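## Task

Take the tube marked with an orange dot on its cap from the tray and set it in the middle hole of an adapter in the centrifuge rotor. Find the water blank (white-dot cap) whose cap shows the same volume in mL as the sample and set it in the middle hole of the adapter directly across from it. Move every other tube from the tray into the green rack. Each tube must sit fully down in its hole, and each rotor bucket must hang vertically. Any tube touching the floor fails the task. The tray's bottles must stay upright inside the tray, and the tray must rest on the work bench with nothing sticking out past its edge. Either or both robots may work. At the end, open the grippers and back away. A robot that falls over or is left tilted fails the task, and anything that stays in place only because a robot holds it does not count.

## Robot and tools

Robots: two identical Hello Robot Stretch 3 units, r1 and r2. Each has a two-wheel base (0.33 m long, 0.34 m wide, passive omni wheel at the rear), a lift on a mast and one telescoping arm that sticks out to the robot's RIGHT side, ending in a wrist with yaw, pitch and roll and a two-finger gripper. The base cannot slide sideways; to move the gripper forward or back you drive the base. Spinning in place pivots about a point 0.05 m behind the front edge; with the arm in and wrist folded, the swept radius is 0.28 m. Robots must never press into each other: a base already touching another robot presses hard after a few more millimetres, and a hard press ends the run. Robots do not wait for each other, and equal drive commands can differ by up to 2.5 cm per metre, so joint carrying of one object is risky.

Frames: the base frame has its origin on the floor midway between the drive wheels, x forward, y left, z up. hand_pose is reported in it, at the point where the closed fingertips meet. The odometry frame is the base frame as it was when the scene began. Each robot reports only in its own frames; only images, lidar and depth grids reveal where the robots are relative to one another.

execute_actions: argument actions is a list holding one action object or none (empty just returns state and pictures). The action object has keys r1 and/or r2. Under each: base, joints, contact_limits (all optional). base holds exactly one command, both relative to where the base last reported itself: translate_m, a forward (+) or backward (-) drive in metres, -1 to 1; or rotate_rad, a turn in place in radians, left/counter-clockwise positive, -3.2 to 3.2. joints is a map of absolute targets by joint name: lift_m 0 to 1.1 (arm height on mast, m); arm_m 0 to 0.52 (extension, m); wrist_yaw_rad -1.345 to 4.42 (0 along arm, positive toward robot front, 3.0 folded over base); wrist_pitch_rad -1.57 to 0.451 (0 level, negative tips fingertips down); wrist_roll_rad -2.911 to 2.911 (0 fingers side by side, level); gripper_m -0.089 to 0.179 (larger is wider; actual tip gap is 0.007 m less when nearly shut, 0.025 m less when wide, zero below 0.007); head_pan_rad -3.953 to 1.73 (0 forward, positive left, -1.57 along the arm); head_tilt_rad -1.53 to 0.419 (negative looks down). contact_limits takes only arm_m, a motor effort percentage 1 to 100 at which arm motion halts with contact_stop; it also caps holding force until the next action. cameras is an optional list of names (r1_head_camera, r1_nav_camera, r1_wrist_camera, r2_head_camera, r2_nav_camera, r2_wrist_camera, or all); empty list means no pictures, omitted means all. Motions in one action start together; each action ends within 15 s. Bad keys or out-of-range values reject the whole call. Anything you omit may keep pushing toward its previous target.

wait: seconds, 0 to 10; nothing new is commanded, returns state and pictures. zoom_image: camera name and region [x0, y0, x1, y1] in pixels of that camera's latest full image, top-left origin, at most 504 by 504. finished_scene: scene, the integer number of the scene being ended; irreversible, and the goal must hold then.

Result lines: base_status and joint_status tell how each commanded motion ended (done, off_target, contact_stop, time_out, torque_fault). After contact_stop the arm or lift goes slack until commanded again; a slack lift may sink under load or be pushed up when closing fingers on a surface. Wrist servos switch off for 10 s after long overload (torque_fault). on_its_own covers uncommanded joints; its held at value is the target, not the position. joint_positions gives current values. motor_effort is percent of maximum, positive toward higher joint values, peak in brackets; readings are noisy and biased. lidar_m: 12 distances in metres from the base origin, 30-degree sectors counter-clockwise starting straight ahead (4th left, 7th behind, 10th right), plane 0.17 m above floor, range 0.15 to 12, '-' means nothing; misses clear objects and tabletops. wrist_depth_mm (45 to 1000) and head_depth_mm (280 to 4000, sideways image) are 7x7 median-depth grids from the top left. base_odometry counts wheel turns (slip counts); heading in radians, left positive. turned_by_wheels and turned_by_imu show turning since the previous result. base_tilt in degrees, forward and right positive, with a few degrees of fixed bias. pictures lists the images' cameras in order. Camera intrinsics and T_world_to_cam map each robot's own base frame into the camera; they are approximate.

Practice: the base moves fast (0.30 m/s, 1.9 rad/s) only with lift_m under 0.30, arm_m under 0.03 and wrist_yaw_rad over 2.54; otherwise 0.10 m/s and 0.63 rad/s. Fold or unfold the wrist only with lift_m 0.32 to 0.95, pitch -0.4, roll near 0; once folded the lift may go down to 0.25. With yaw below -0.4 keep pitch at -0.5 or lower. To grasp, command gripper_m below the object's width; to release, open at least 0.02 past the touching value; the reading does not prove a grip. Avoid pushing the arm into rigid things with the gripper above about 0.45 m, driving while holding something fixed, and snagging furniture, all of which can tip the robot; if tilted, back off in small steps, free the gripper and lower the lift near 0.2. Avoid drops, slams and hard pushes, never let a tube reach the floor, and finish with grippers open and robots clear.

Each tool is called as name([rows], argument=value, ...), one row to a line, values as JSON.

## Session

execute_actions(actions=[])

Scene clock: 0.00 s.
r1.base_odometry: x=+0.000 y=+0.000 heading=+0.000 (m, m, rad; r1's odometry frame)
r1.turned_by_wheels: +0.000 (rad since the last result)
r1.turned_by_imu: +0.000 (rad since the last result)
r1.base_tilt: forward=+0.9 right=-0.8 (deg)
r1.lidar_m: 1.90 2.61 1.39 1.15 1.14 1.27 2.03 3.39 1.04 0.86 0.86 1.71
r1.head_depth_mm: 1991 3126 - - - 1492 1976 / 2011 3100 - - - 2509 1891 / 1986 3097 - - - 2825 1995 / 1986 3093 - - - 2823 1985 / 2000 3085 - - - 2834 1987 / 1991 3105 - - - 2851 1984 / 1984 3135 - - - 2820 1990
r1.base_status: not commanded
r1.joint_positions: lift_m=+0.425 arm_m=-0.002 wrist_yaw_rad=+3.114 wrist_pitch_rad=-0.435 wrist_roll_rad=+0.008 gripper_m=+0.037 head_pan_rad=+0.020 head_tilt_rad=-0.014
r1.joint_status: not commanded
r1.motor_effort: left_wheel=-1 right_wheel=-1 lift_m=+22 arm_m=+1 wrist_yaw_rad=+0 wrist_pitch_rad=+7 wrist_roll_rad=+0 gripper_m=-1 head_pan_rad=+0 head_tilt_rad=+2 (%)
r1.hand_pose: x=-0.0151 y=+0.0794 z=+0.4337 quat_wxyz=(+0.163, +0.695, +0.143, +0.686) (m; r1's base frame)
r1.wrist_depth_mm: 859 907 - - - - - / 918 - - - - - - / - - - - - - - / - - - 962 989 982 954 / 801 771 796 812 845 773 781 / 658 681 672 667 654 654 648 / 583 583 564 597 556 563 566
r2.base_odometry: x=+0.000 y=+0.000 heading=+0.000 (m, m, rad; r2's odometry frame)
r2.turned_by_wheels: +0.000 (rad since the last result)
r2.turned_by_imu: +0.000 (rad since the last result)
r2.base_tilt: forward=-0.2 right=-1.7 (deg)
r2.lidar_m: 0.90 0.92 1.23 3.17 3.65 4.01 1.13 1.17 1.57 3.91 1.31 0.93
r2.head_depth_mm: 870 868 861 857 855 849 844 / 873 863 857 856 851 846 844 / 868 866 860 853 851 843 841 / 866 859 856 852 846 842 844 / 863 859 853 850 846 839 837 / 858 863 854 852 842 840 837 / 859 853 852 850 840 841 835
r2.base_status: not commanded
r2.joint_positions: lift_m=+0.354 arm_m=+0.000 wrist_yaw_rad=+3.094 wrist_pitch_rad=-0.389 wrist_roll_rad=-0.006 gripper_m=+0.037 head_pan_rad=+0.011 head_tilt_rad=-0.006
r2.joint_status: not commanded
r2.motor_effort: left_wheel=+0 right_wheel=+0 lift_m=+31 arm_m=+0 wrist_yaw_rad=+0 wrist_pitch_rad=+5 wrist_roll_rad=+0 gripper_m=+0 head_pan_rad=+0 head_tilt_rad=+1 (%)
r2.hand_pose: x=-0.0105 y=+0.0824 z=+0.3735 quat_wxyz=(+0.153, +0.694, +0.121, +0.693) (m; r2's base frame)
r2.wrist_depth_mm: - - - - - - - / - - - - - - - / - - - - - - - / 963 965 996 990 - - 989 / 741 796 765 771 822 793 789 / 613 615 617 618 655 643 654 / 519 524 - 546 516 538 543
pictures: r1_head_camera (sideways: a quarter turn clockwise sets it upright), r1_nav_camera (sideways: a quarter turn counterclockwise sets it upright), r1_wrist_camera, r2_head_camera (sideways: a quarter turn clockwise sets it upright), r2_nav_camera (sideways: a quarter turn counterclockwise sets it upright), r2_wrist_camera
Images, in order (width x height): r1_head_camera 896x504, r1_nav_camera 672x504, r1_wrist_camera 644x364, r2_head_camera 896x504, r2_nav_camera 672x504, r2_wrist_camera 644x364.

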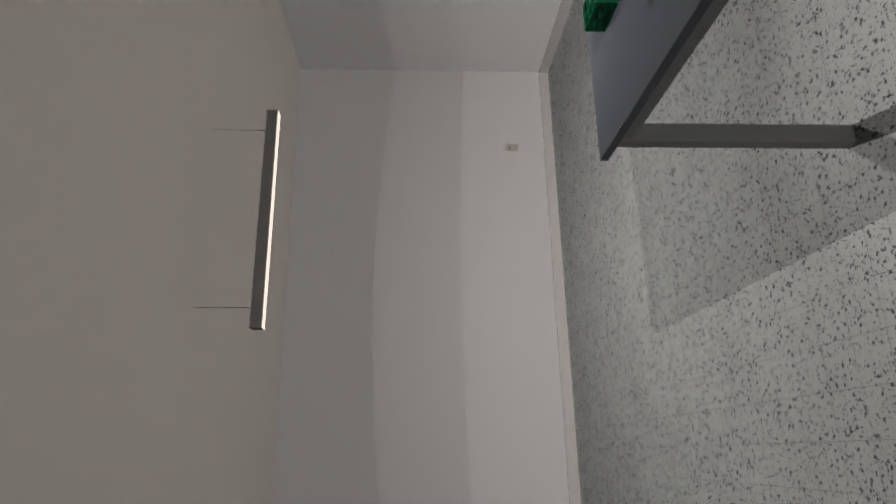

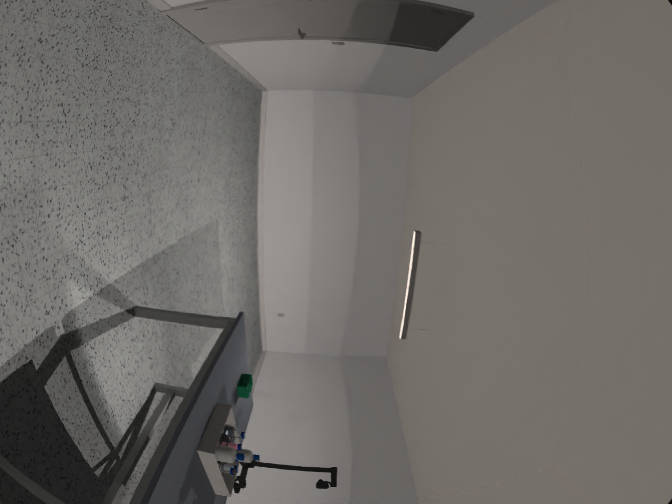

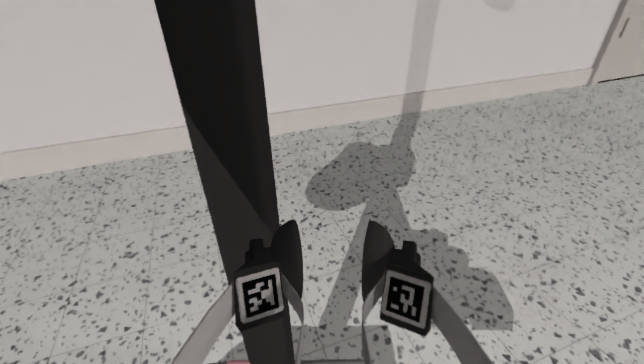

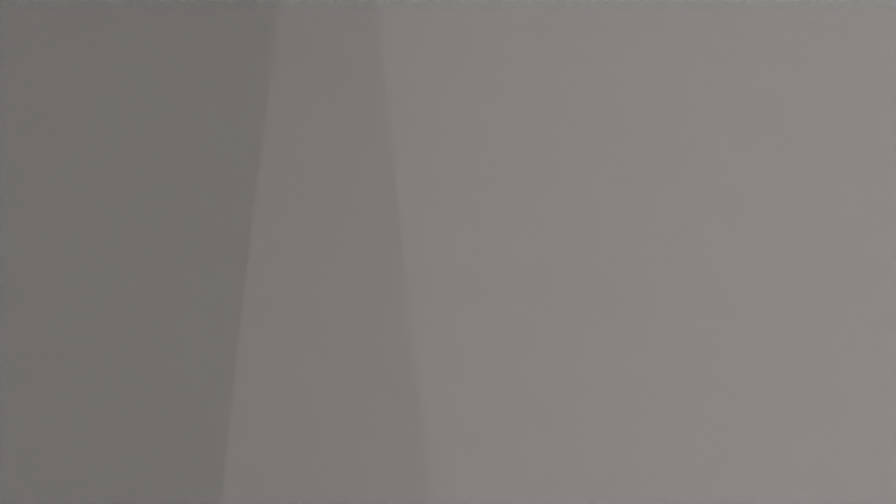

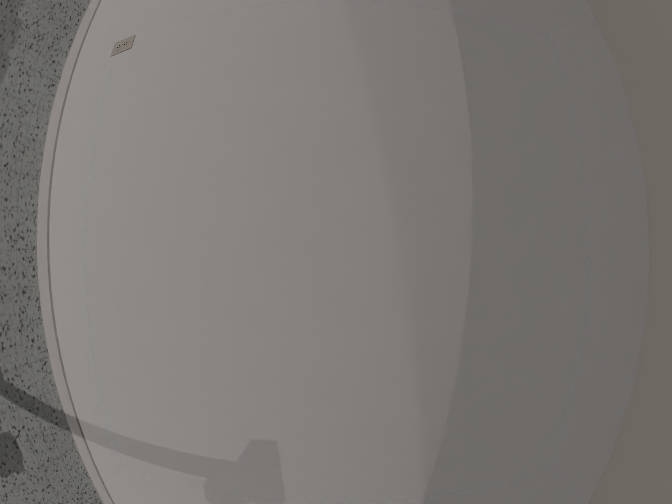

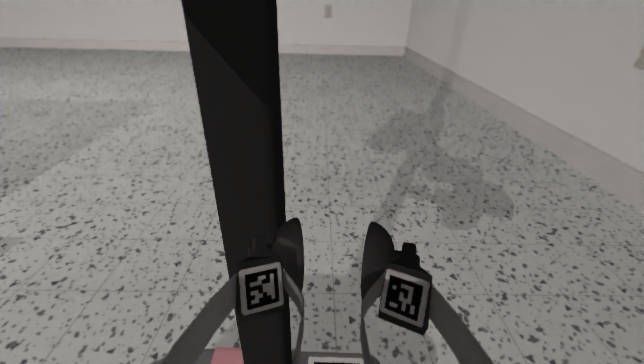

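execute_actions([
  {"r1":{"joints":{"head_pan_rad":-0.9,"head_tilt_rad":-0.5}},"r2":{"joints":{"head_pan_rad":-3.0,"head_tilt_rad":-0.5}}},
], cameras=["r1_head_camera","r1_nav_camera","r2_head_camera","r2_nav_camera"])

Scene clock: 3.27 s.
r1.base_odometry: x=+0.000 y=+0.000 heading=+0.000 (m, m, rad; r1's odometry frame)
r1.turned_by_wheels: +0.000 (rad since the last result)
r1.turned_by_imu: +0.000 (rad since the last result)
r1.base_tilt: forward=+0.7 right=-0.7 (deg)
r1.lidar_m: 1.90 2.60 1.39 1.15 1.15 1.27 2.04 3.41 1.04 0.86 0.86 1.71
r1.head_depth_mm: 2911 3132 3334 1275 1018 1112 1223 / 2999 3270 3477 2410 1129 1172 1253 / 3076 3374 1611 1237 1813 1456 1256 / 3175 3497 1622 1111 1813 1464 1252 / 3360 3641 1619 1183 1892 1515 1258 / 3373 3776 1512 1253 1903 1509 1257 / 3487 3875 1404 1256 1897 1509 1267
r1.base_status: not commanded
r1.joint_positions: lift_m=+0.425 arm_m=-0.002 wrist_yaw_rad=+3.114 wrist_pitch_rad=-0.435 wrist_roll_rad=+0.008 gripper_m=+0.037 head_pan_rad=-0.893 head_tilt_rad=-0.494
r1.joint_status: all done
r1.motor_effort: left_wheel=-1(0) right_wheel=-1(1) lift_m=+22(22) arm_m=+1(1) wrist_yaw_rad=-1(1) wrist_pitch_rad=+7(7) wrist_roll_rad=+0(0) gripper_m=+0(0) head_pan_rad=-4(39) head_tilt_rad=-2(22) (%)
r1.hand_pose: x=-0.0151 y=+0.0794 z=+0.4337 quat_wxyz=(+0.163, +0.695, +0.143, +0.686) (m; r1's base frame)
r1.wrist_depth_mm: 875 919 - - - - - / 901 - - - - - - / - - - - - - - / - - - 955 995 959 983 / 781 796 804 798 824 811 780 / 664 674 673 667 668 653 647 / 574 587 555 568 563 585 568
r2.base_odometry: x=+0.000 y=+0.000 heading=+0.000 (m, m, rad; r2's odometry frame)
r2.turned_by_wheels: +0.000 (rad since the last result)
r2.turned_by_imu: +0.001 (rad since the last result)
r2.base_tilt: forward=-0.2 right=-1.6 (deg)
r2.lidar_m: 0.89 0.92 1.24 3.16 3.65 3.99 1.13 1.17 1.57 3.88 1.31 0.93
r2.head_depth_mm: 3286 3482 3844 2961 2186 1709 1412 / 3321 3558 3845 2985 2173 1706 1410 / 3403 3660 3866 2878 2167 1703 1403 / 3384 3735 3808 1353 2096 1545 1399 / 3509 3775 1917 1351 2134 1598 1394 / 3517 3838 1879 1343 2139 1597 1388 / 3544 3816 1751 1345 2140 1597 1388
r2.base_status: not commanded
r2.joint_positions: lift_m=+0.354 arm_m=+0.000 wrist_yaw_rad=+3.094 wrist_pitch_rad=-0.389 wrist_roll_rad=-0.006 gripper_m=+0.037 head_pan_rad=-2.993 head_tilt_rad=-0.494
r2.joint_status: all done
r2.motor_effort: left_wheel=+0(1) right_wheel=+1(0) lift_m=+30(30) arm_m=+1(0) wrist_yaw_rad=+1(1) wrist_pitch_rad=+5(5) wrist_roll_rad=+0(0) gripper_m=+0(0) head_pan_rad=-4(49) head_tilt_rad=-2(25) (%)
r2.hand_pose: x=-0.0105 y=+0.0824 z=+0.3735 quat_wxyz=(+0.153, +0.694, +0.121, +0.693) (m; r2's base frame)
r2.wrist_depth_mm: - - - - - - - / - - - - - - - / - - - - - - - / 932 985 985 - 999 - 986 / 743 759 772 769 820 795 780 / 612 616 626 630 654 639 646 / 518 522 - 535 522 543 534
pictures: r1_head_camera (sideways: a quarter turn clockwise sets it upright), r1_nav_camera (sideways: a quarter turn counterclockwise sets it upright), r2_head_camera (sideways: a quarter turn clockwise sets it upright), r2_nav_camera (sideways: a quarter turn counterclockwise sets it upright)
camera_calibration (this result's frames):
r1_head_camera: T_world_to_cam=[[-0.332522, 0.386478, -0.860269, 1.14835], [0.759979, 0.649945, -0.0017673, 0.00858232], [0.558445, -0.654374, -0.509837, 0.620423], [0, 0, 0, 1]] pos_world=[0.0288584, -0.0434024, 1.30422]
r1_nav_camera: T_world_to_cam=[[0.315019, -0.335161, 0.887936, -1.11528], [-0.744519, -0.66749, 0.0121866, 0.0373301], [0.588604, -0.664924, -0.459806, 0.555058], [0, 0, 0, 1]] pos_world=[0.0524189, 0.0201896, 1.24506]
r2_head_camera: T_world_to_cam=[[0.435879, 0.127688, -0.890902, 1.17337], [0.161039, -0.984975, -0.0623816, 0.0802477], [-0.885481, -0.116279, -0.449892, 0.543792], [0, 0, 0, 1]] pos_world=[-0.042853, -0.0075517, 1.29501]
r2_nav_camera: T_world_to_cam=[[-0.491924, -0.0385446, 0.869785, -1.0916], [-0.149894, 0.987852, -0.0409986, 0.0988403], [-0.857638, -0.150544, -0.491725, 0.597813], [0, 0, 0, 1]] pos_world=[-0.00946189, -0.049718, 1.24747]
Images, in order (width x height): r1_head_camera 896x504, r1_nav_camera 672x504, r2_head_camera 896x504, r2_nav_camera 672x504.

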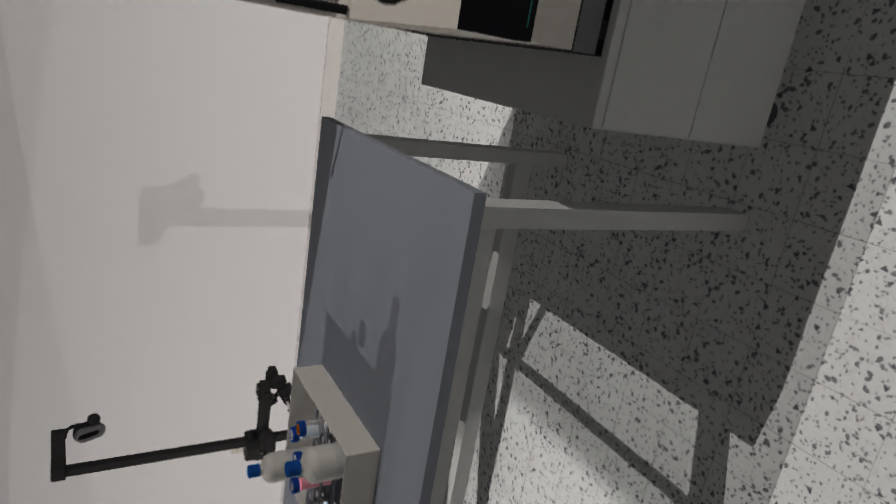

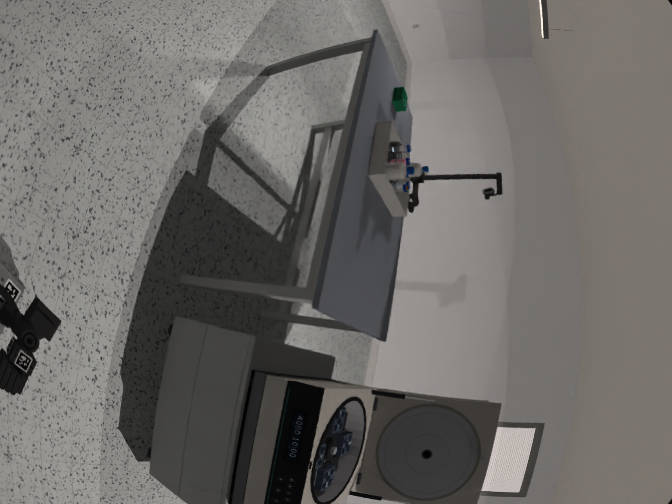

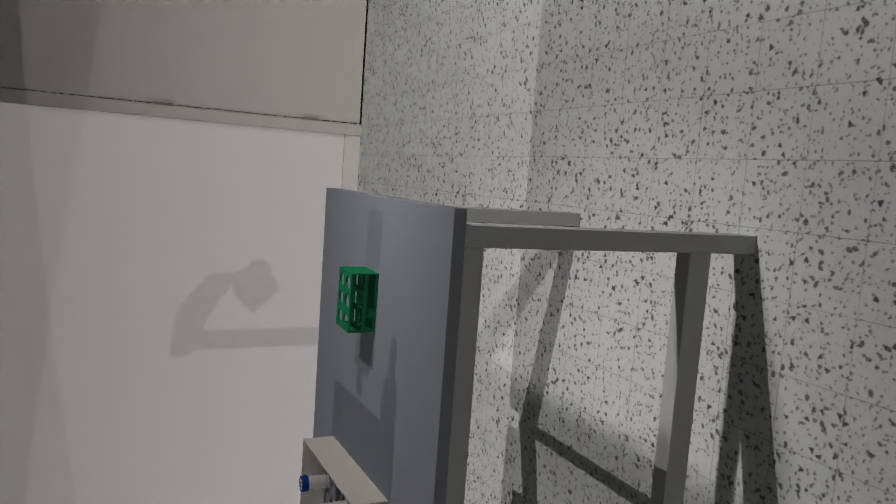

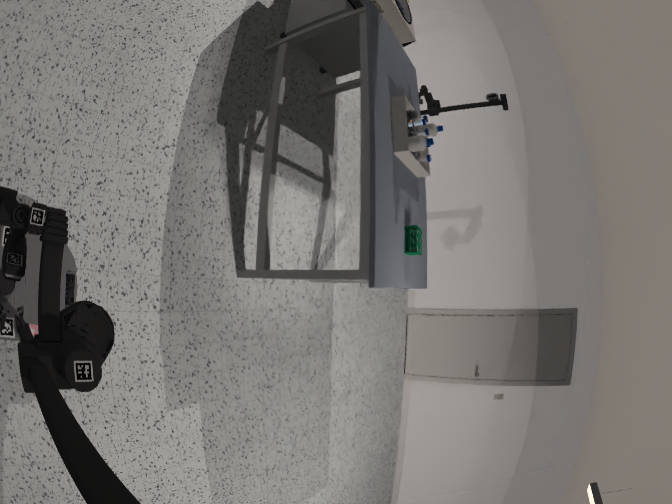

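execute_actions([
  {"r1":{"base":{"rotate_rad":-0.157},"joints":{"head_pan_rad":-1.3,"head_tilt_rad":-0.6,"lift_m":0.27}},"r2":{"base":{"rotate_rad":0.5},"joints":{"lift_m":0.27,"head_pan_rad":-3.3}}},
], cameras=["r1_head_camera","r2_head_camera"])

execute_actions([
  {"r1":{"base":{"translate_m":1.0},"joints":{"head_pan_rad":-0.9,"head_tilt_rad":-0.7}},"r2":{"base":{"translate_m":-0.84},"joints":{"head_tilt_rad":-0.7}}},
], cameras=["r1_head_camera","r2_head_camera"])

Scene clock: 20.40 s.
r1.base_odometry: x=+0.000 y=+0.000 heading=-0.157 (m, m, rad; r1's odometry frame)
r1.turned_by_wheels: -0.157 (rad since the last result)
r1.turned_by_imu: -0.158 (rad since the last result)
r1.base_tilt: forward=+0.8 right=-0.8 (deg)
r1.lidar_m: 1.89 4.00 1.57 1.18 1.16 1.20 1.68 3.40 3.57 0.88 0.86 0.93
r1.head_depth_mm: 3260 3680 3007 1211 1407 1393 1185 / 3229 3628 1135 1120 1300 1405 1191 / 1247 1403 1256 1087 1254 1398 1187 / 1219 1369 1247 1045 1210 1369 1197 / 1193 1343 1222 1028 1161 1335 1192 / 1217 3149 2902 1384 1224 1370 1200 / 2928 3230 2719 2120 1613 1375 1193
r1.base_status: done
r1.joint_positions: lift_m=+0.270 arm_m=-0.002 wrist_yaw_rad=+3.114 wrist_pitch_rad=-0.436 wrist_roll_rad=+0.008 gripper_m=+0.037 head_pan_rad=-1.293 head_tilt_rad=-0.593
r1.joint_status: all done
r1.motor_effort: left_wheel=+2(6) right_wheel=-4(10) lift_m=+20(23) arm_m=+1(1) wrist_yaw_rad=+0(0) wrist_pitch_rad=+7(7) wrist_roll_rad=+0(0) gripper_m=-1(0) head_pan_rad=-4(29) head_tilt_rad=-2(8) (%)
r1.hand_pose: x=-0.0151 y=+0.0793 z=+0.2787 quat_wxyz=(+0.163, +0.695, +0.143, +0.686) (m; r1's base frame)
r1.wrist_depth_mm: 820 895 - - - - - / 887 961 - - - - - / 882 958 - 936 915 921 910 / 713 729 - 705 701 704 697 / 578 584 572 582 588 570 563 / 492 502 - - 493 478 470 / 427 - - - 404 403 412
r2.base_odometry: x=+0.000 y=+0.000 heading=+0.500 (m, m, rad; r2's odometry frame)
r2.turned_by_wheels: +0.500 (rad since the last result)
r2.turned_by_imu: +0.494 (rad since the last result)
r2.base_tilt: forward=-0.3 right=-1.6 (deg)
r2.lidar_m: 0.92 1.21 2.92 3.62 4.04 1.13 1.17 1.53 4.40 1.34 0.94 0.89
r2.head_depth_mm: 3251 3454 3728 2985 2157 1704 1402 / 3365 3625 3706 1295 2014 1596 1403 / 3485 3706 3881 1365 2154 1594 1413 / 3633 3849 1933 1357 2161 1600 1395 / 3712 3989 1737 1434 2149 1624 1401 / 3753 - 1542 2515 2124 1649 1404 / 3929 - 1733 2524 2149 1678 1380
r2.base_status: done
r2.joint_positions: lift_m=+0.270 arm_m=+0.000 wrist_yaw_rad=+3.094 wrist_pitch_rad=-0.389 wrist_roll_rad=-0.006 gripper_m=+0.037 head_pan_rad=-3.293 head_tilt_rad=-0.494
r2.joint_status: all done
r2.motor_effort: left_wheel=-3(9) right_wheel=+4(7) lift_m=+23(28) arm_m=+0(1) wrist_yaw_rad=+0(0) wrist_pitch_rad=+5(5) wrist_roll_rad=+0(0) gripper_m=+0(0) head_pan_rad=-4(31) head_tilt_rad=-2(2) (%)
r2.hand_pose: x=-0.0105 y=+0.0823 z=+0.2895 quat_wxyz=(+0.153, +0.694, +0.121, +0.693) (m; r2's base frame)
r2.wrist_depth_mm: - - - - - - - / - - - - - - - / - - - - - - - / 802 812 800 799 842 832 870 / 622 620 613 642 689 652 661 / 508 515 528 547 552 532 532 / 444 - - - 427 446 446
pictures: r1_head_camera (sideways: a quarter turn clockwise sets it upright), r2_head_camera (sideways: a quarter turn clockwise sets it upright)
camera_calibration (this result's frames):
r1_head_camera: T_world_to_cam=[[-0.178392, 0.564942, -0.805616, 1.07615], [0.953111, 0.302619, 0.00116044, 0.00359259], [0.24445, -0.767634, -0.592437, 0.729804], [0, 0, 0, 1]] pos_world=[0.010152, -0.0488281, 1.29932]
r2_head_camera: T_world_to_cam=[[0.454382, -0.0069714, -0.89078, 1.1731], [-0.137454, -0.988542, -0.062378, 0.0820638], [-0.880138, 0.150785, -0.450134, 0.544074], [0, 0, 0, 1]] pos_world=[-0.0428946, 0.00726364, 1.295]
Images, in order (width x height): r1_head_camera 896x504, r2_head_camera 896x504.

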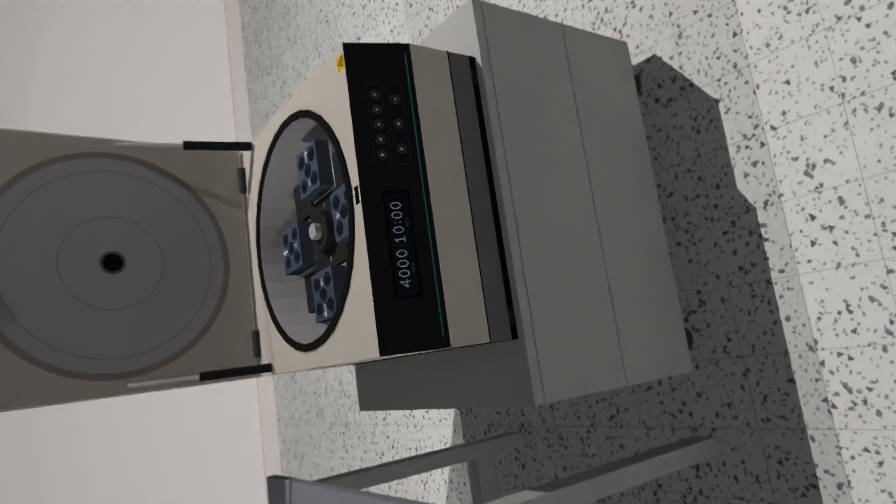

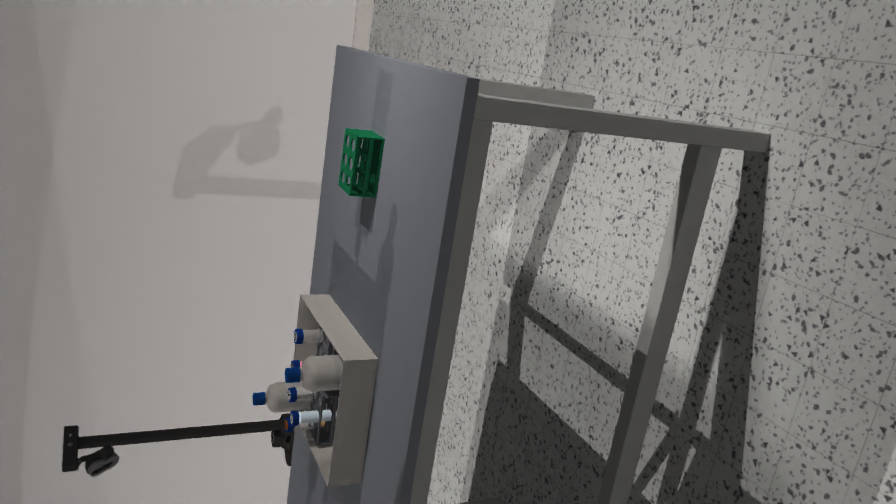

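Scene clock: 25.50 s.
r1.base_odometry: x=+0.988 y=-0.156 heading=-0.157 (m, m, rad; r1's odometry frame)
r1.turned_by_wheels: +0.000 (rad since the last result)
r1.turned_by_imu: +0.001 (rad since the last result)
r1.base_tilt: forward=+0.9 right=-0.8 (deg)
r1.lidar_m: 0.89 4.47 2.20 1.66 1.63 1.69 2.37 1.35 0.73 1.10 1.07 1.12
r1.head_depth_mm: 2580 2910 1015 786 642 1290 1146 / 2602 2904 979 719 643 1287 1145 / 2693 3002 956 720 645 1326 1148 / 2697 2970 908 746 663 1317 1148 / 2754 3092 969 746 665 1323 1152 / 2811 3046 1033 798 684 1327 1153 / 2824 3189 1040 801 689 1329 1150
r1.base_status: done
r1.joint_positions: lift_m=+0.270 arm_m=-0.002 wrist_yaw_rad=+3.114 wrist_pitch_rad=-0.436 wrist_roll_rad=+0.008 gripper_m=+0.037 head_pan_rad=-0.907 head_tilt_rad=-0.692
r1.joint_status: all done
r1.motor_effort: left_wheel=+2(9) right_wheel=-5(9) lift_m=+20(20) arm_m=+1(1) wrist_yaw_rad=+0(1) wrist_pitch_rad=+7(7) wrist_roll_rad=+0(0) gripper_m=-1(0) head_pan_rad=+3(30) head_tilt_rad=-3(14) (%)
r1.hand_pose: x=-0.0151 y=+0.0793 z=+0.2787 quat_wxyz=(+0.163, +0.695, +0.143, +0.686) (m; r1's base frame)
r1.wrist_depth_mm: - - - - - - - / - - - - - - - / 960 912 - 917 920 915 916 / 703 726 - 698 711 710 704 / 586 574 567 583 593 567 554 / 488 503 - - 490 477 477 / 427 - - - 401 410 407
r2.base_odometry: x=-0.737 y=-0.402 heading=+0.500 (m, m, rad; r2's odometry frame)
r2.turned_by_wheels: +0.000 (rad since the last result)
r2.turned_by_imu: +0.000 (rad since the last result)
r2.base_tilt: forward=-0.2 right=-1.7 (deg)
r2.lidar_m: 1.67 2.20 3.91 4.00 0.42 0.39 0.41 0.53 1.51 2.47 1.72 1.64
r2.head_depth_mm: 2645 2932 2800 840 703 590 1217 / 2726 3043 1137 866 702 590 1245 / 2819 3133 1129 865 702 602 1247 / 2857 3110 1071 864 701 629 1247 / 2985 3370 1067 806 696 1344 1241 / 3119 3365 965 776 698 1374 1236 / 3166 3512 957 801 694 1403 1172
r2.base_status: done
r2.joint_positions: lift_m=+0.270 arm_m=+0.000 wrist_yaw_rad=+3.094 wrist_pitch_rad=-0.389 wrist_roll_rad=-0.006 gripper_m=+0.037 head_pan_rad=-3.293 head_tilt_rad=-0.692
r2.joint_status: all done
r2.motor_effort: left_wheel=-3(9) right_wheel=+3(6) lift_m=+23(24) arm_m=+0(1) wrist_yaw_rad=+0(1) wrist_pitch_rad=+5(5) wrist_roll_rad=+0(0) gripper_m=+0(0) head_pan_rad=-4(4) head_tilt_rad=-3(18) (%)
r2.hand_pose: x=-0.0105 y=+0.0823 z=+0.2895 quat_wxyz=(+0.153, +0.694, +0.121, +0.693) (m; r2's base frame)
r2.wrist_depth_mm: - 435 - - - - - / - - - - - - - / - - - - - - - / 803 485 528 831 849 831 843 / 369 570 586 633 687 644 667 / 480 513 533 540 550 531 537 / 439 - - - 432 450 449
pictures: r1_head_camera (sideways: a quarter turn clockwise sets it upright), r2_head_camera (sideways: a quarter turn clockwise sets it upright)
camera_calibration (this result's frames):
r1_head_camera: T_world_to_cam=[[-0.425239, 0.516704, -0.743094, 0.996162], [0.769247, 0.638938, 0.00407498, 0.000920083], [0.476897, -0.56989, -0.669175, 0.828209], [0, 0, 0, 1]] pos_world=[0.0279291, -0.0433208, 1.29445]
r2_head_camera: T_world_to_cam=[[0.618914, -0.032129, -0.784802, 1.03391], [-0.125662, -0.990344, -0.0585563, 0.0770009], [-0.775342, 0.134861, -0.616975, 0.760505], [0, 0, 0, 1]] pos_world=[-0.0405721, 0.00691327, 1.28513]
Images, in order (width x height): r1_head_camera 896x504, r2_head_camera 896x504.

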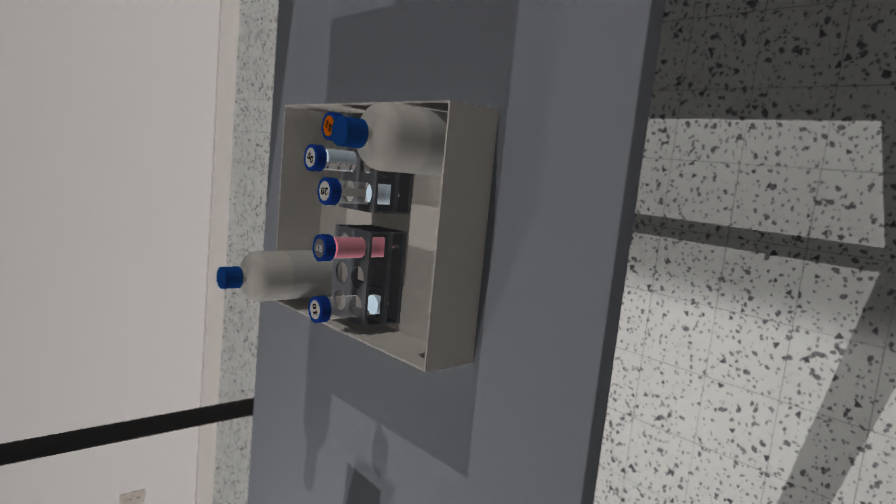

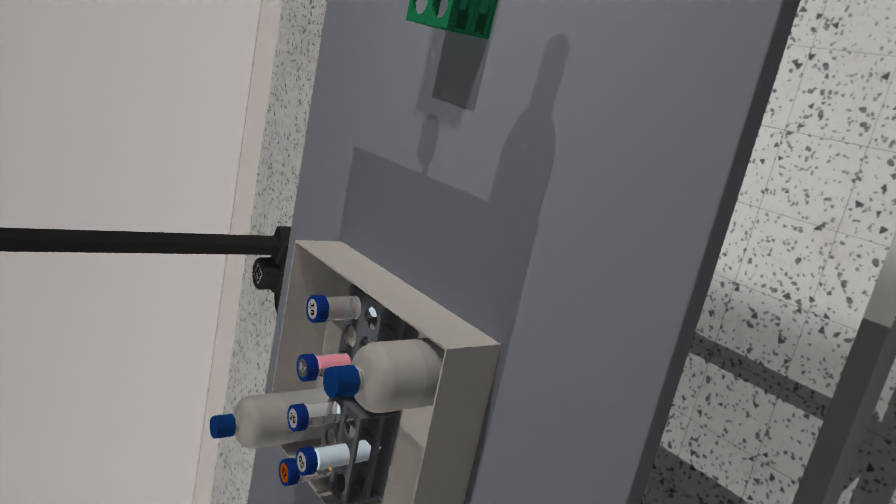

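zoom_image(camera="r1_head_camera", region=[260, 90, 510, 340])

zoom_image(camera="r2_head_camera", region=[240, 280, 464, 504])

Region (260, 90, 510, 340) of r1_head_camera's 896x504 image, scaled by 2.016, with more detail than that image has.

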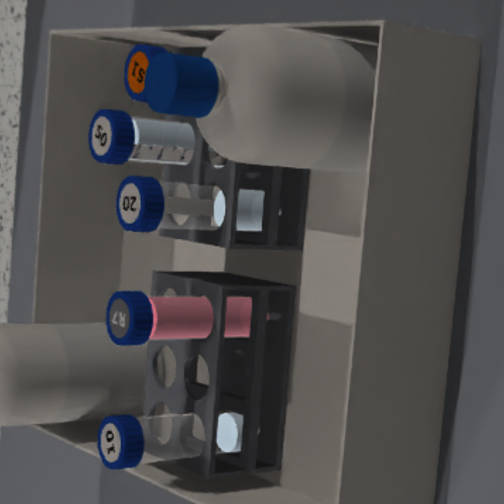

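Region (240, 280, 464, 504) of r2_head_camera's 896x504 image, scaled by 2.250, with more detail than that image has.

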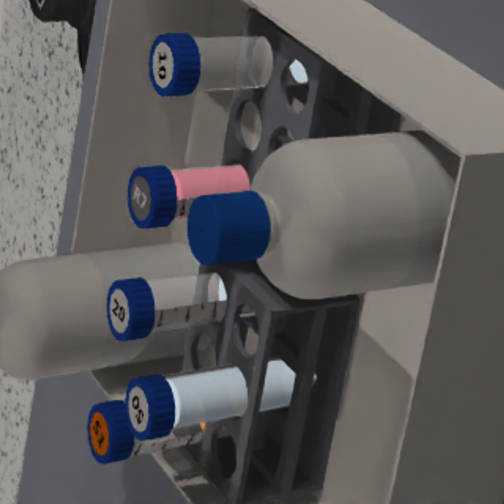

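execute_actions([
  {"r1":{"base":{"translate_m":0.16}},"r2":{"base":{"rotate_rad":-2.07},"joints":{"head_pan_rad":-1.4}}},
], cameras=[])

execute_actions([
  {"r1":{"base":{"rotate_rad":0.52},"joints":{"head_pan_rad":-1.57,"head_tilt_rad":-0.9}},"r2":{"joints":{"head_pan_rad":-1.57,"head_tilt_rad":-0.9}}},
], cameras=["r1_head_camera","r2_head_camera","r1_nav_camera","r2_nav_camera"])

Scene clock: 36.60 s.
r1.base_odometry: x=+1.146 y=-0.181 heading=-0.157 (m, m, rad; r1's odometry frame)
r1.turned_by_wheels: +0.000 (rad since the last result)
r1.turned_by_imu: +0.000 (rad since the last result)
r1.base_tilt: forward=+0.9 right=-0.8 (deg)
r1.lidar_m: 0.73 4.33 2.30 1.74 1.71 1.77 2.48 1.09 0.82 1.02 0.99 1.04
r1.head_depth_mm: 2518 2830 914 731 625 567 1142 / 2549 2890 935 760 636 569 1152 / 2638 2903 841 763 646 584 1144 / 2663 3019 1026 776 648 1241 1144 / 2612 3001 1026 791 648 1235 1151 / 2753 3063 1038 798 649 1272 1154 / 2774 3085 1045 802 649 1277 1148
r1.base_status: done
r1.joint_positions: lift_m=+0.270 arm_m=-0.002 wrist_yaw_rad=+3.114 wrist_pitch_rad=-0.436 wrist_roll_rad=+0.008 gripper_m=+0.037 head_pan_rad=-0.907 head_tilt_rad=-0.692
r1.joint_status: not commanded
r1.motor_effort: left_wheel=+2(8) right_wheel=-5(9) lift_m=+20(20) arm_m=+1(1) wrist_yaw_rad=-1(0) wrist_pitch_rad=+7(7) wrist_roll_rad=+0(0) gripper_m=+0(1) head_pan_rad=+3(3) head_tilt_rad=-3(3) (%)
r1.hand_pose: x=-0.0151 y=+0.0793 z=+0.2787 quat_wxyz=(+0.163, +0.695, +0.143, +0.686) (m; r1's base frame)
r1.wrist_depth_mm: - - - - - - - / - - - - - - - / 979 951 - 929 924 922 921 / 733 725 - 724 702 695 678 / 579 578 565 565 588 567 564 / 484 503 - - 498 474 475 / 430 - - - 399 404 409
r2.base_odometry: x=-0.737 y=-0.403 heading=-1.570 (m, m, rad; r2's odometry frame)
r2.turned_by_wheels: -2.070 (rad since the last result)
r2.turned_by_imu: -2.043 (rad since the last result)
r2.base_tilt: forward=-0.3 right=-1.7 (deg)
r2.lidar_m: 1.69 2.37 1.70 1.64 1.69 2.28 3.91 4.05 0.41 0.39 0.41 0.55
r2.head_depth_mm: 2677 2958 1135 825 704 591 1246 / 2704 3042 1136 832 703 589 1252 / 2743 3072 1132 869 698 602 1245 / 2799 3097 1130 863 701 599 1246 / 2788 2982 1124 865 699 615 1242 / 2889 3222 1028 830 697 627 1235 / 2921 3258 1047 724 694 629 1240
r2.base_status: done
r2.joint_positions: lift_m=+0.270 arm_m=+0.000 wrist_yaw_rad=+3.094 wrist_pitch_rad=-0.389 wrist_roll_rad=-0.006 gripper_m=+0.037 head_pan_rad=-1.407 head_tilt_rad=-0.692
r2.joint_status: all done
r2.motor_effort: left_wheel=+2(10) right_wheel=-2(7) lift_m=+23(23) arm_m=+0(0) wrist_yaw_rad=+0(1) wrist_pitch_rad=+5(5) wrist_roll_rad=+0(0) gripper_m=+0(0) head_pan_rad=+4(49) head_tilt_rad=-3(3) (%)
r2.hand_pose: x=-0.0105 y=+0.0823 z=+0.2895 quat_wxyz=(+0.153, +0.694, +0.121, +0.693) (m; r2's base frame)
r2.wrist_depth_mm: - - - - - - - / - - - - - - - / - - - - - - - / 790 820 808 817 845 862 855 / 625 623 635 634 669 643 660 / 511 516 537 547 546 530 540 / 450 - - - 428 445 444
pictures: none
No camera images: the call's "cameras" was empty. Leave "cameras" out to get every camera's image.

Scene clock: 38.20 s.
r1.base_odometry: x=+1.146 y=-0.181 heading=+0.363 (m, m, rad; r1's odometry frame)
r1.turned_by_wheels: +0.520 (rad since the last result)
r1.turned_by_imu: +0.524 (rad since the last result)
r1.base_tilt: forward=+0.8 right=-0.9 (deg)
r1.lidar_m: 4.33 2.31 1.74 1.69 1.76 2.47 1.12 0.82 1.02 0.99 1.04 0.73
r1.head_depth_mm: 2668 923 641 645 1303 1210 1095 / 2695 865 642 646 1302 1219 1122 / 2705 891 747 650 1310 1218 - / 2693 805 749 651 1310 1221 - / 2707 914 767 654 1315 1229 1094 / 2666 944 774 655 1318 1226 1097 / 2751 946 776 655 1314 1223 1103
r1.base_status: done
r1.joint_positions: lift_m=+0.270 arm_m=-0.002 wrist_yaw_rad=+3.114 wrist_pitch_rad=-0.436 wrist_roll_rad=+0.008 gripper_m=+0.037 head_pan_rad=-1.563 head_tilt_rad=-0.889
r1.joint_status: all done
r1.motor_effort: left_wheel=-3(9) right_wheel=+4(12) lift_m=+20(20) arm_m=+1(1) wrist_yaw_rad=-1(0) wrist_pitch_rad=+7(7) wrist_roll_rad=+0(0) gripper_m=+0(1) head_pan_rad=-4(39) head_tilt_rad=-3(13) (%)
r1.hand_pose: x=-0.0151 y=+0.0793 z=+0.2787 quat_wxyz=(+0.163, +0.695, +0.143, +0.686) (m; r1's base frame)
r1.wrist_depth_mm: - - - - - - - / - - - - - - - / 956 942 - 948 937 911 910 / 726 719 - 705 720 689 696 / 567 570 566 582 585 581 572 / 473 498 - - 490 477 471 / 418 - - - 406 416 410
r2.base_odometry: x=-0.737 y=-0.403 heading=-1.570 (m, m, rad; r2's odometry frame)
r2.turned_by_wheels: +0.000 (rad since the last result)
r2.turned_by_imu: +0.000 (rad since the last result)
r2.base_tilt: forward=-0.2 right=-1.7 (deg)
r2.lidar_m: 1.69 2.37 1.71 1.64 1.69 2.29 3.89 4.05 0.41 0.39 0.41 0.55
r2.head_depth_mm: 2860 1049 823 691 635 949 1153 / 2916 1007 819 691 634 1299 1155 / 2892 1010 805 690 633 1301 1162 / 2857 1009 809 688 630 1294 1160 / 2888 1009 814 688 628 1294 1157 / 2886 1002 813 687 629 1293 1154 / 2784 958 811 685 629 1290 1153
r2.base_status: not commanded
r2.joint_positions: lift_m=+0.270 arm_m=+0.000 wrist_yaw_rad=+3.094 wrist_pitch_rad=-0.389 wrist_roll_rad=-0.006 gripper_m=+0.037 head_pan_rad=-1.563 head_tilt_rad=-0.888
r2.joint_status: all done
r2.motor_effort: left_wheel=+2(2) right_wheel=-3(2) lift_m=+24(24) arm_m=+0(0) wrist_yaw_rad=+1(0) wrist_pitch_rad=+5(5) wrist_roll_rad=+0(0) gripper_m=+0(0) head_pan_rad=-5(22) head_tilt_rad=-5(18) (%)
r2.hand_pose: x=-0.0105 y=+0.0823 z=+0.2895 quat_wxyz=(+0.153, +0.694, +0.121, +0.693) (m; r2's base frame)
r2.wrist_depth_mm: - - - - - - - / - - - - - - - / - - - - - - - / 795 812 807 821 827 856 874 / 626 621 643 641 667 649 653 / 510 507 542 535 558 522 542 / 453 - - - 426 443 450
pictures: r1_head_camera (sideways: a quarter turn clockwise sets it upright), r1_nav_camera (sideways: a quarter turn counterclockwise sets it upright), r2_head_camera (sideways: a quarter turn clockwise sets it upright), r2_nav_camera (sideways: a quarter turn counterclockwise sets it upright)
camera_calibration (this result's frames):
r1_head_camera: T_world_to_cam=[[-0.0229554, 0.801667, -0.59733, 0.803766], [0.999309, 0.0358722, 0.00974012, -0.00785691], [0.0292359, -0.596693, -0.801937, 1.00359], [0, 0, 0, 1]] pos_world=[-0.00303864, -0.045235, 1.28501]
r1_nav_camera: T_world_to_cam=[[0.0412215, -0.765178, 0.642498, -0.793681], [-0.998069, -0.0614361, -0.00913247, 0.0666326], [0.0464605, -0.640881, -0.766233, 0.95698], [0, 0, 0, 1]] pos_world=[0.0547589, 0.0100966, 1.24382]
r2_head_camera: T_world_to_cam=[[-0.0677262, 0.757428, -0.649396, 0.86163], [0.997642, 0.0441884, -0.0525056, 0.0622571], [-0.0110735, -0.651421, -0.758635, 0.940094], [0, 0, 0, 1]] pos_world=[0.00665465, -0.0429769, 1.276]
r2_nav_camera: T_world_to_cam=[[-0.028491, -0.789045, 0.613674, -0.760615], [-0.999239, 0.00611764, -0.0385257, 0.100781], [0.0266443, -0.614305, -0.788619, 0.978609], [0, 0, 0, 1]] pos_world=[0.0529595, 0.000387713, 1.2424]
Images, in order (width x height): r1_head_camera 896x504, r1_nav_camera 672x504, r2_head_camera 896x504, r2_nav_camera 672x504.

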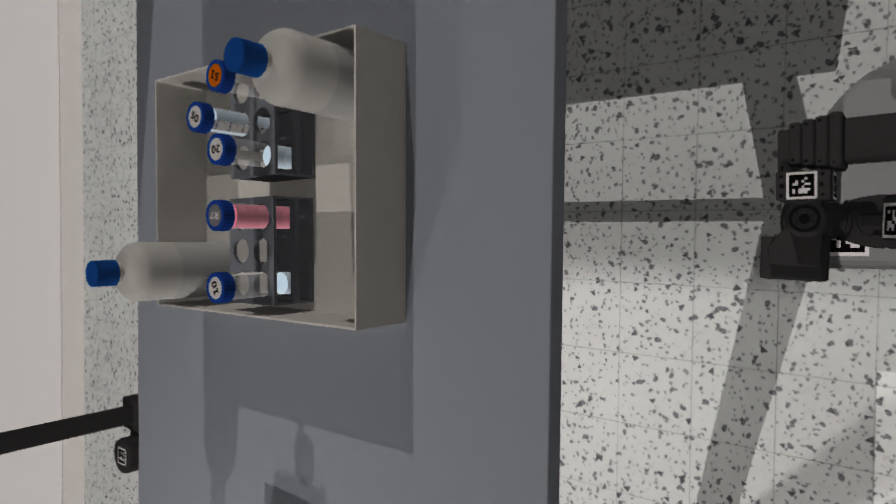

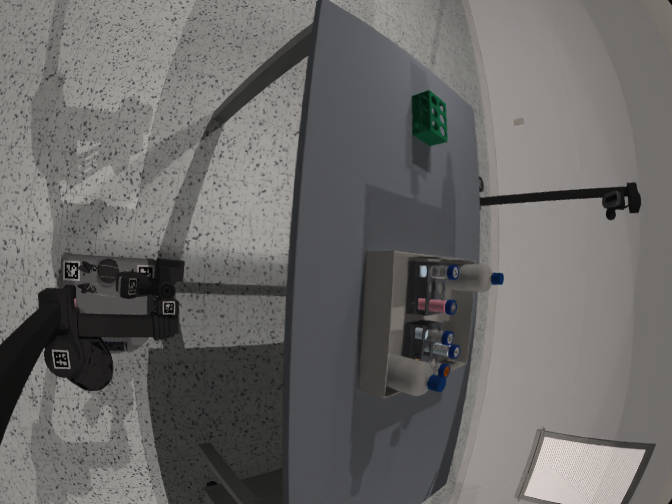

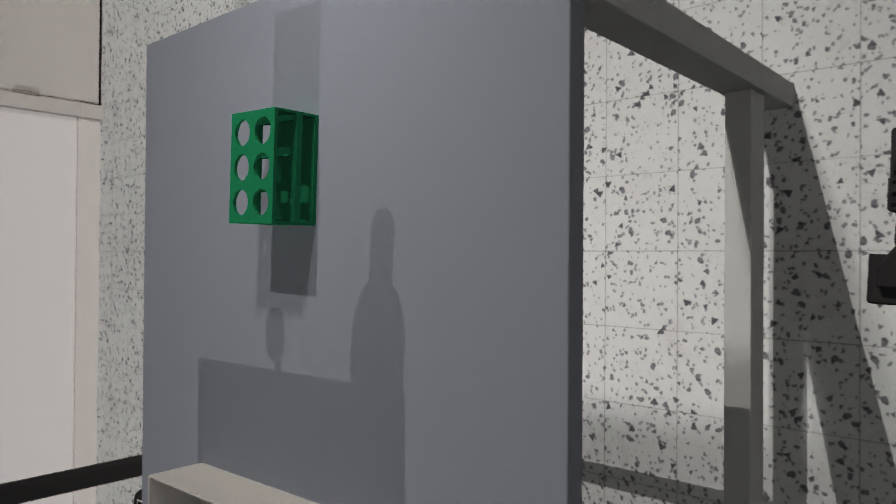

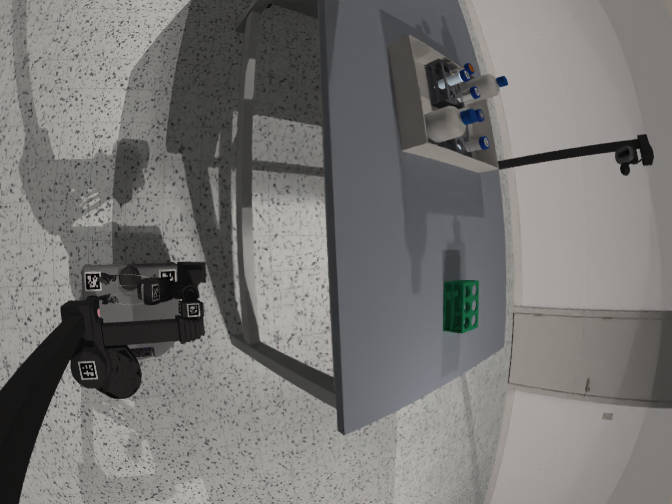

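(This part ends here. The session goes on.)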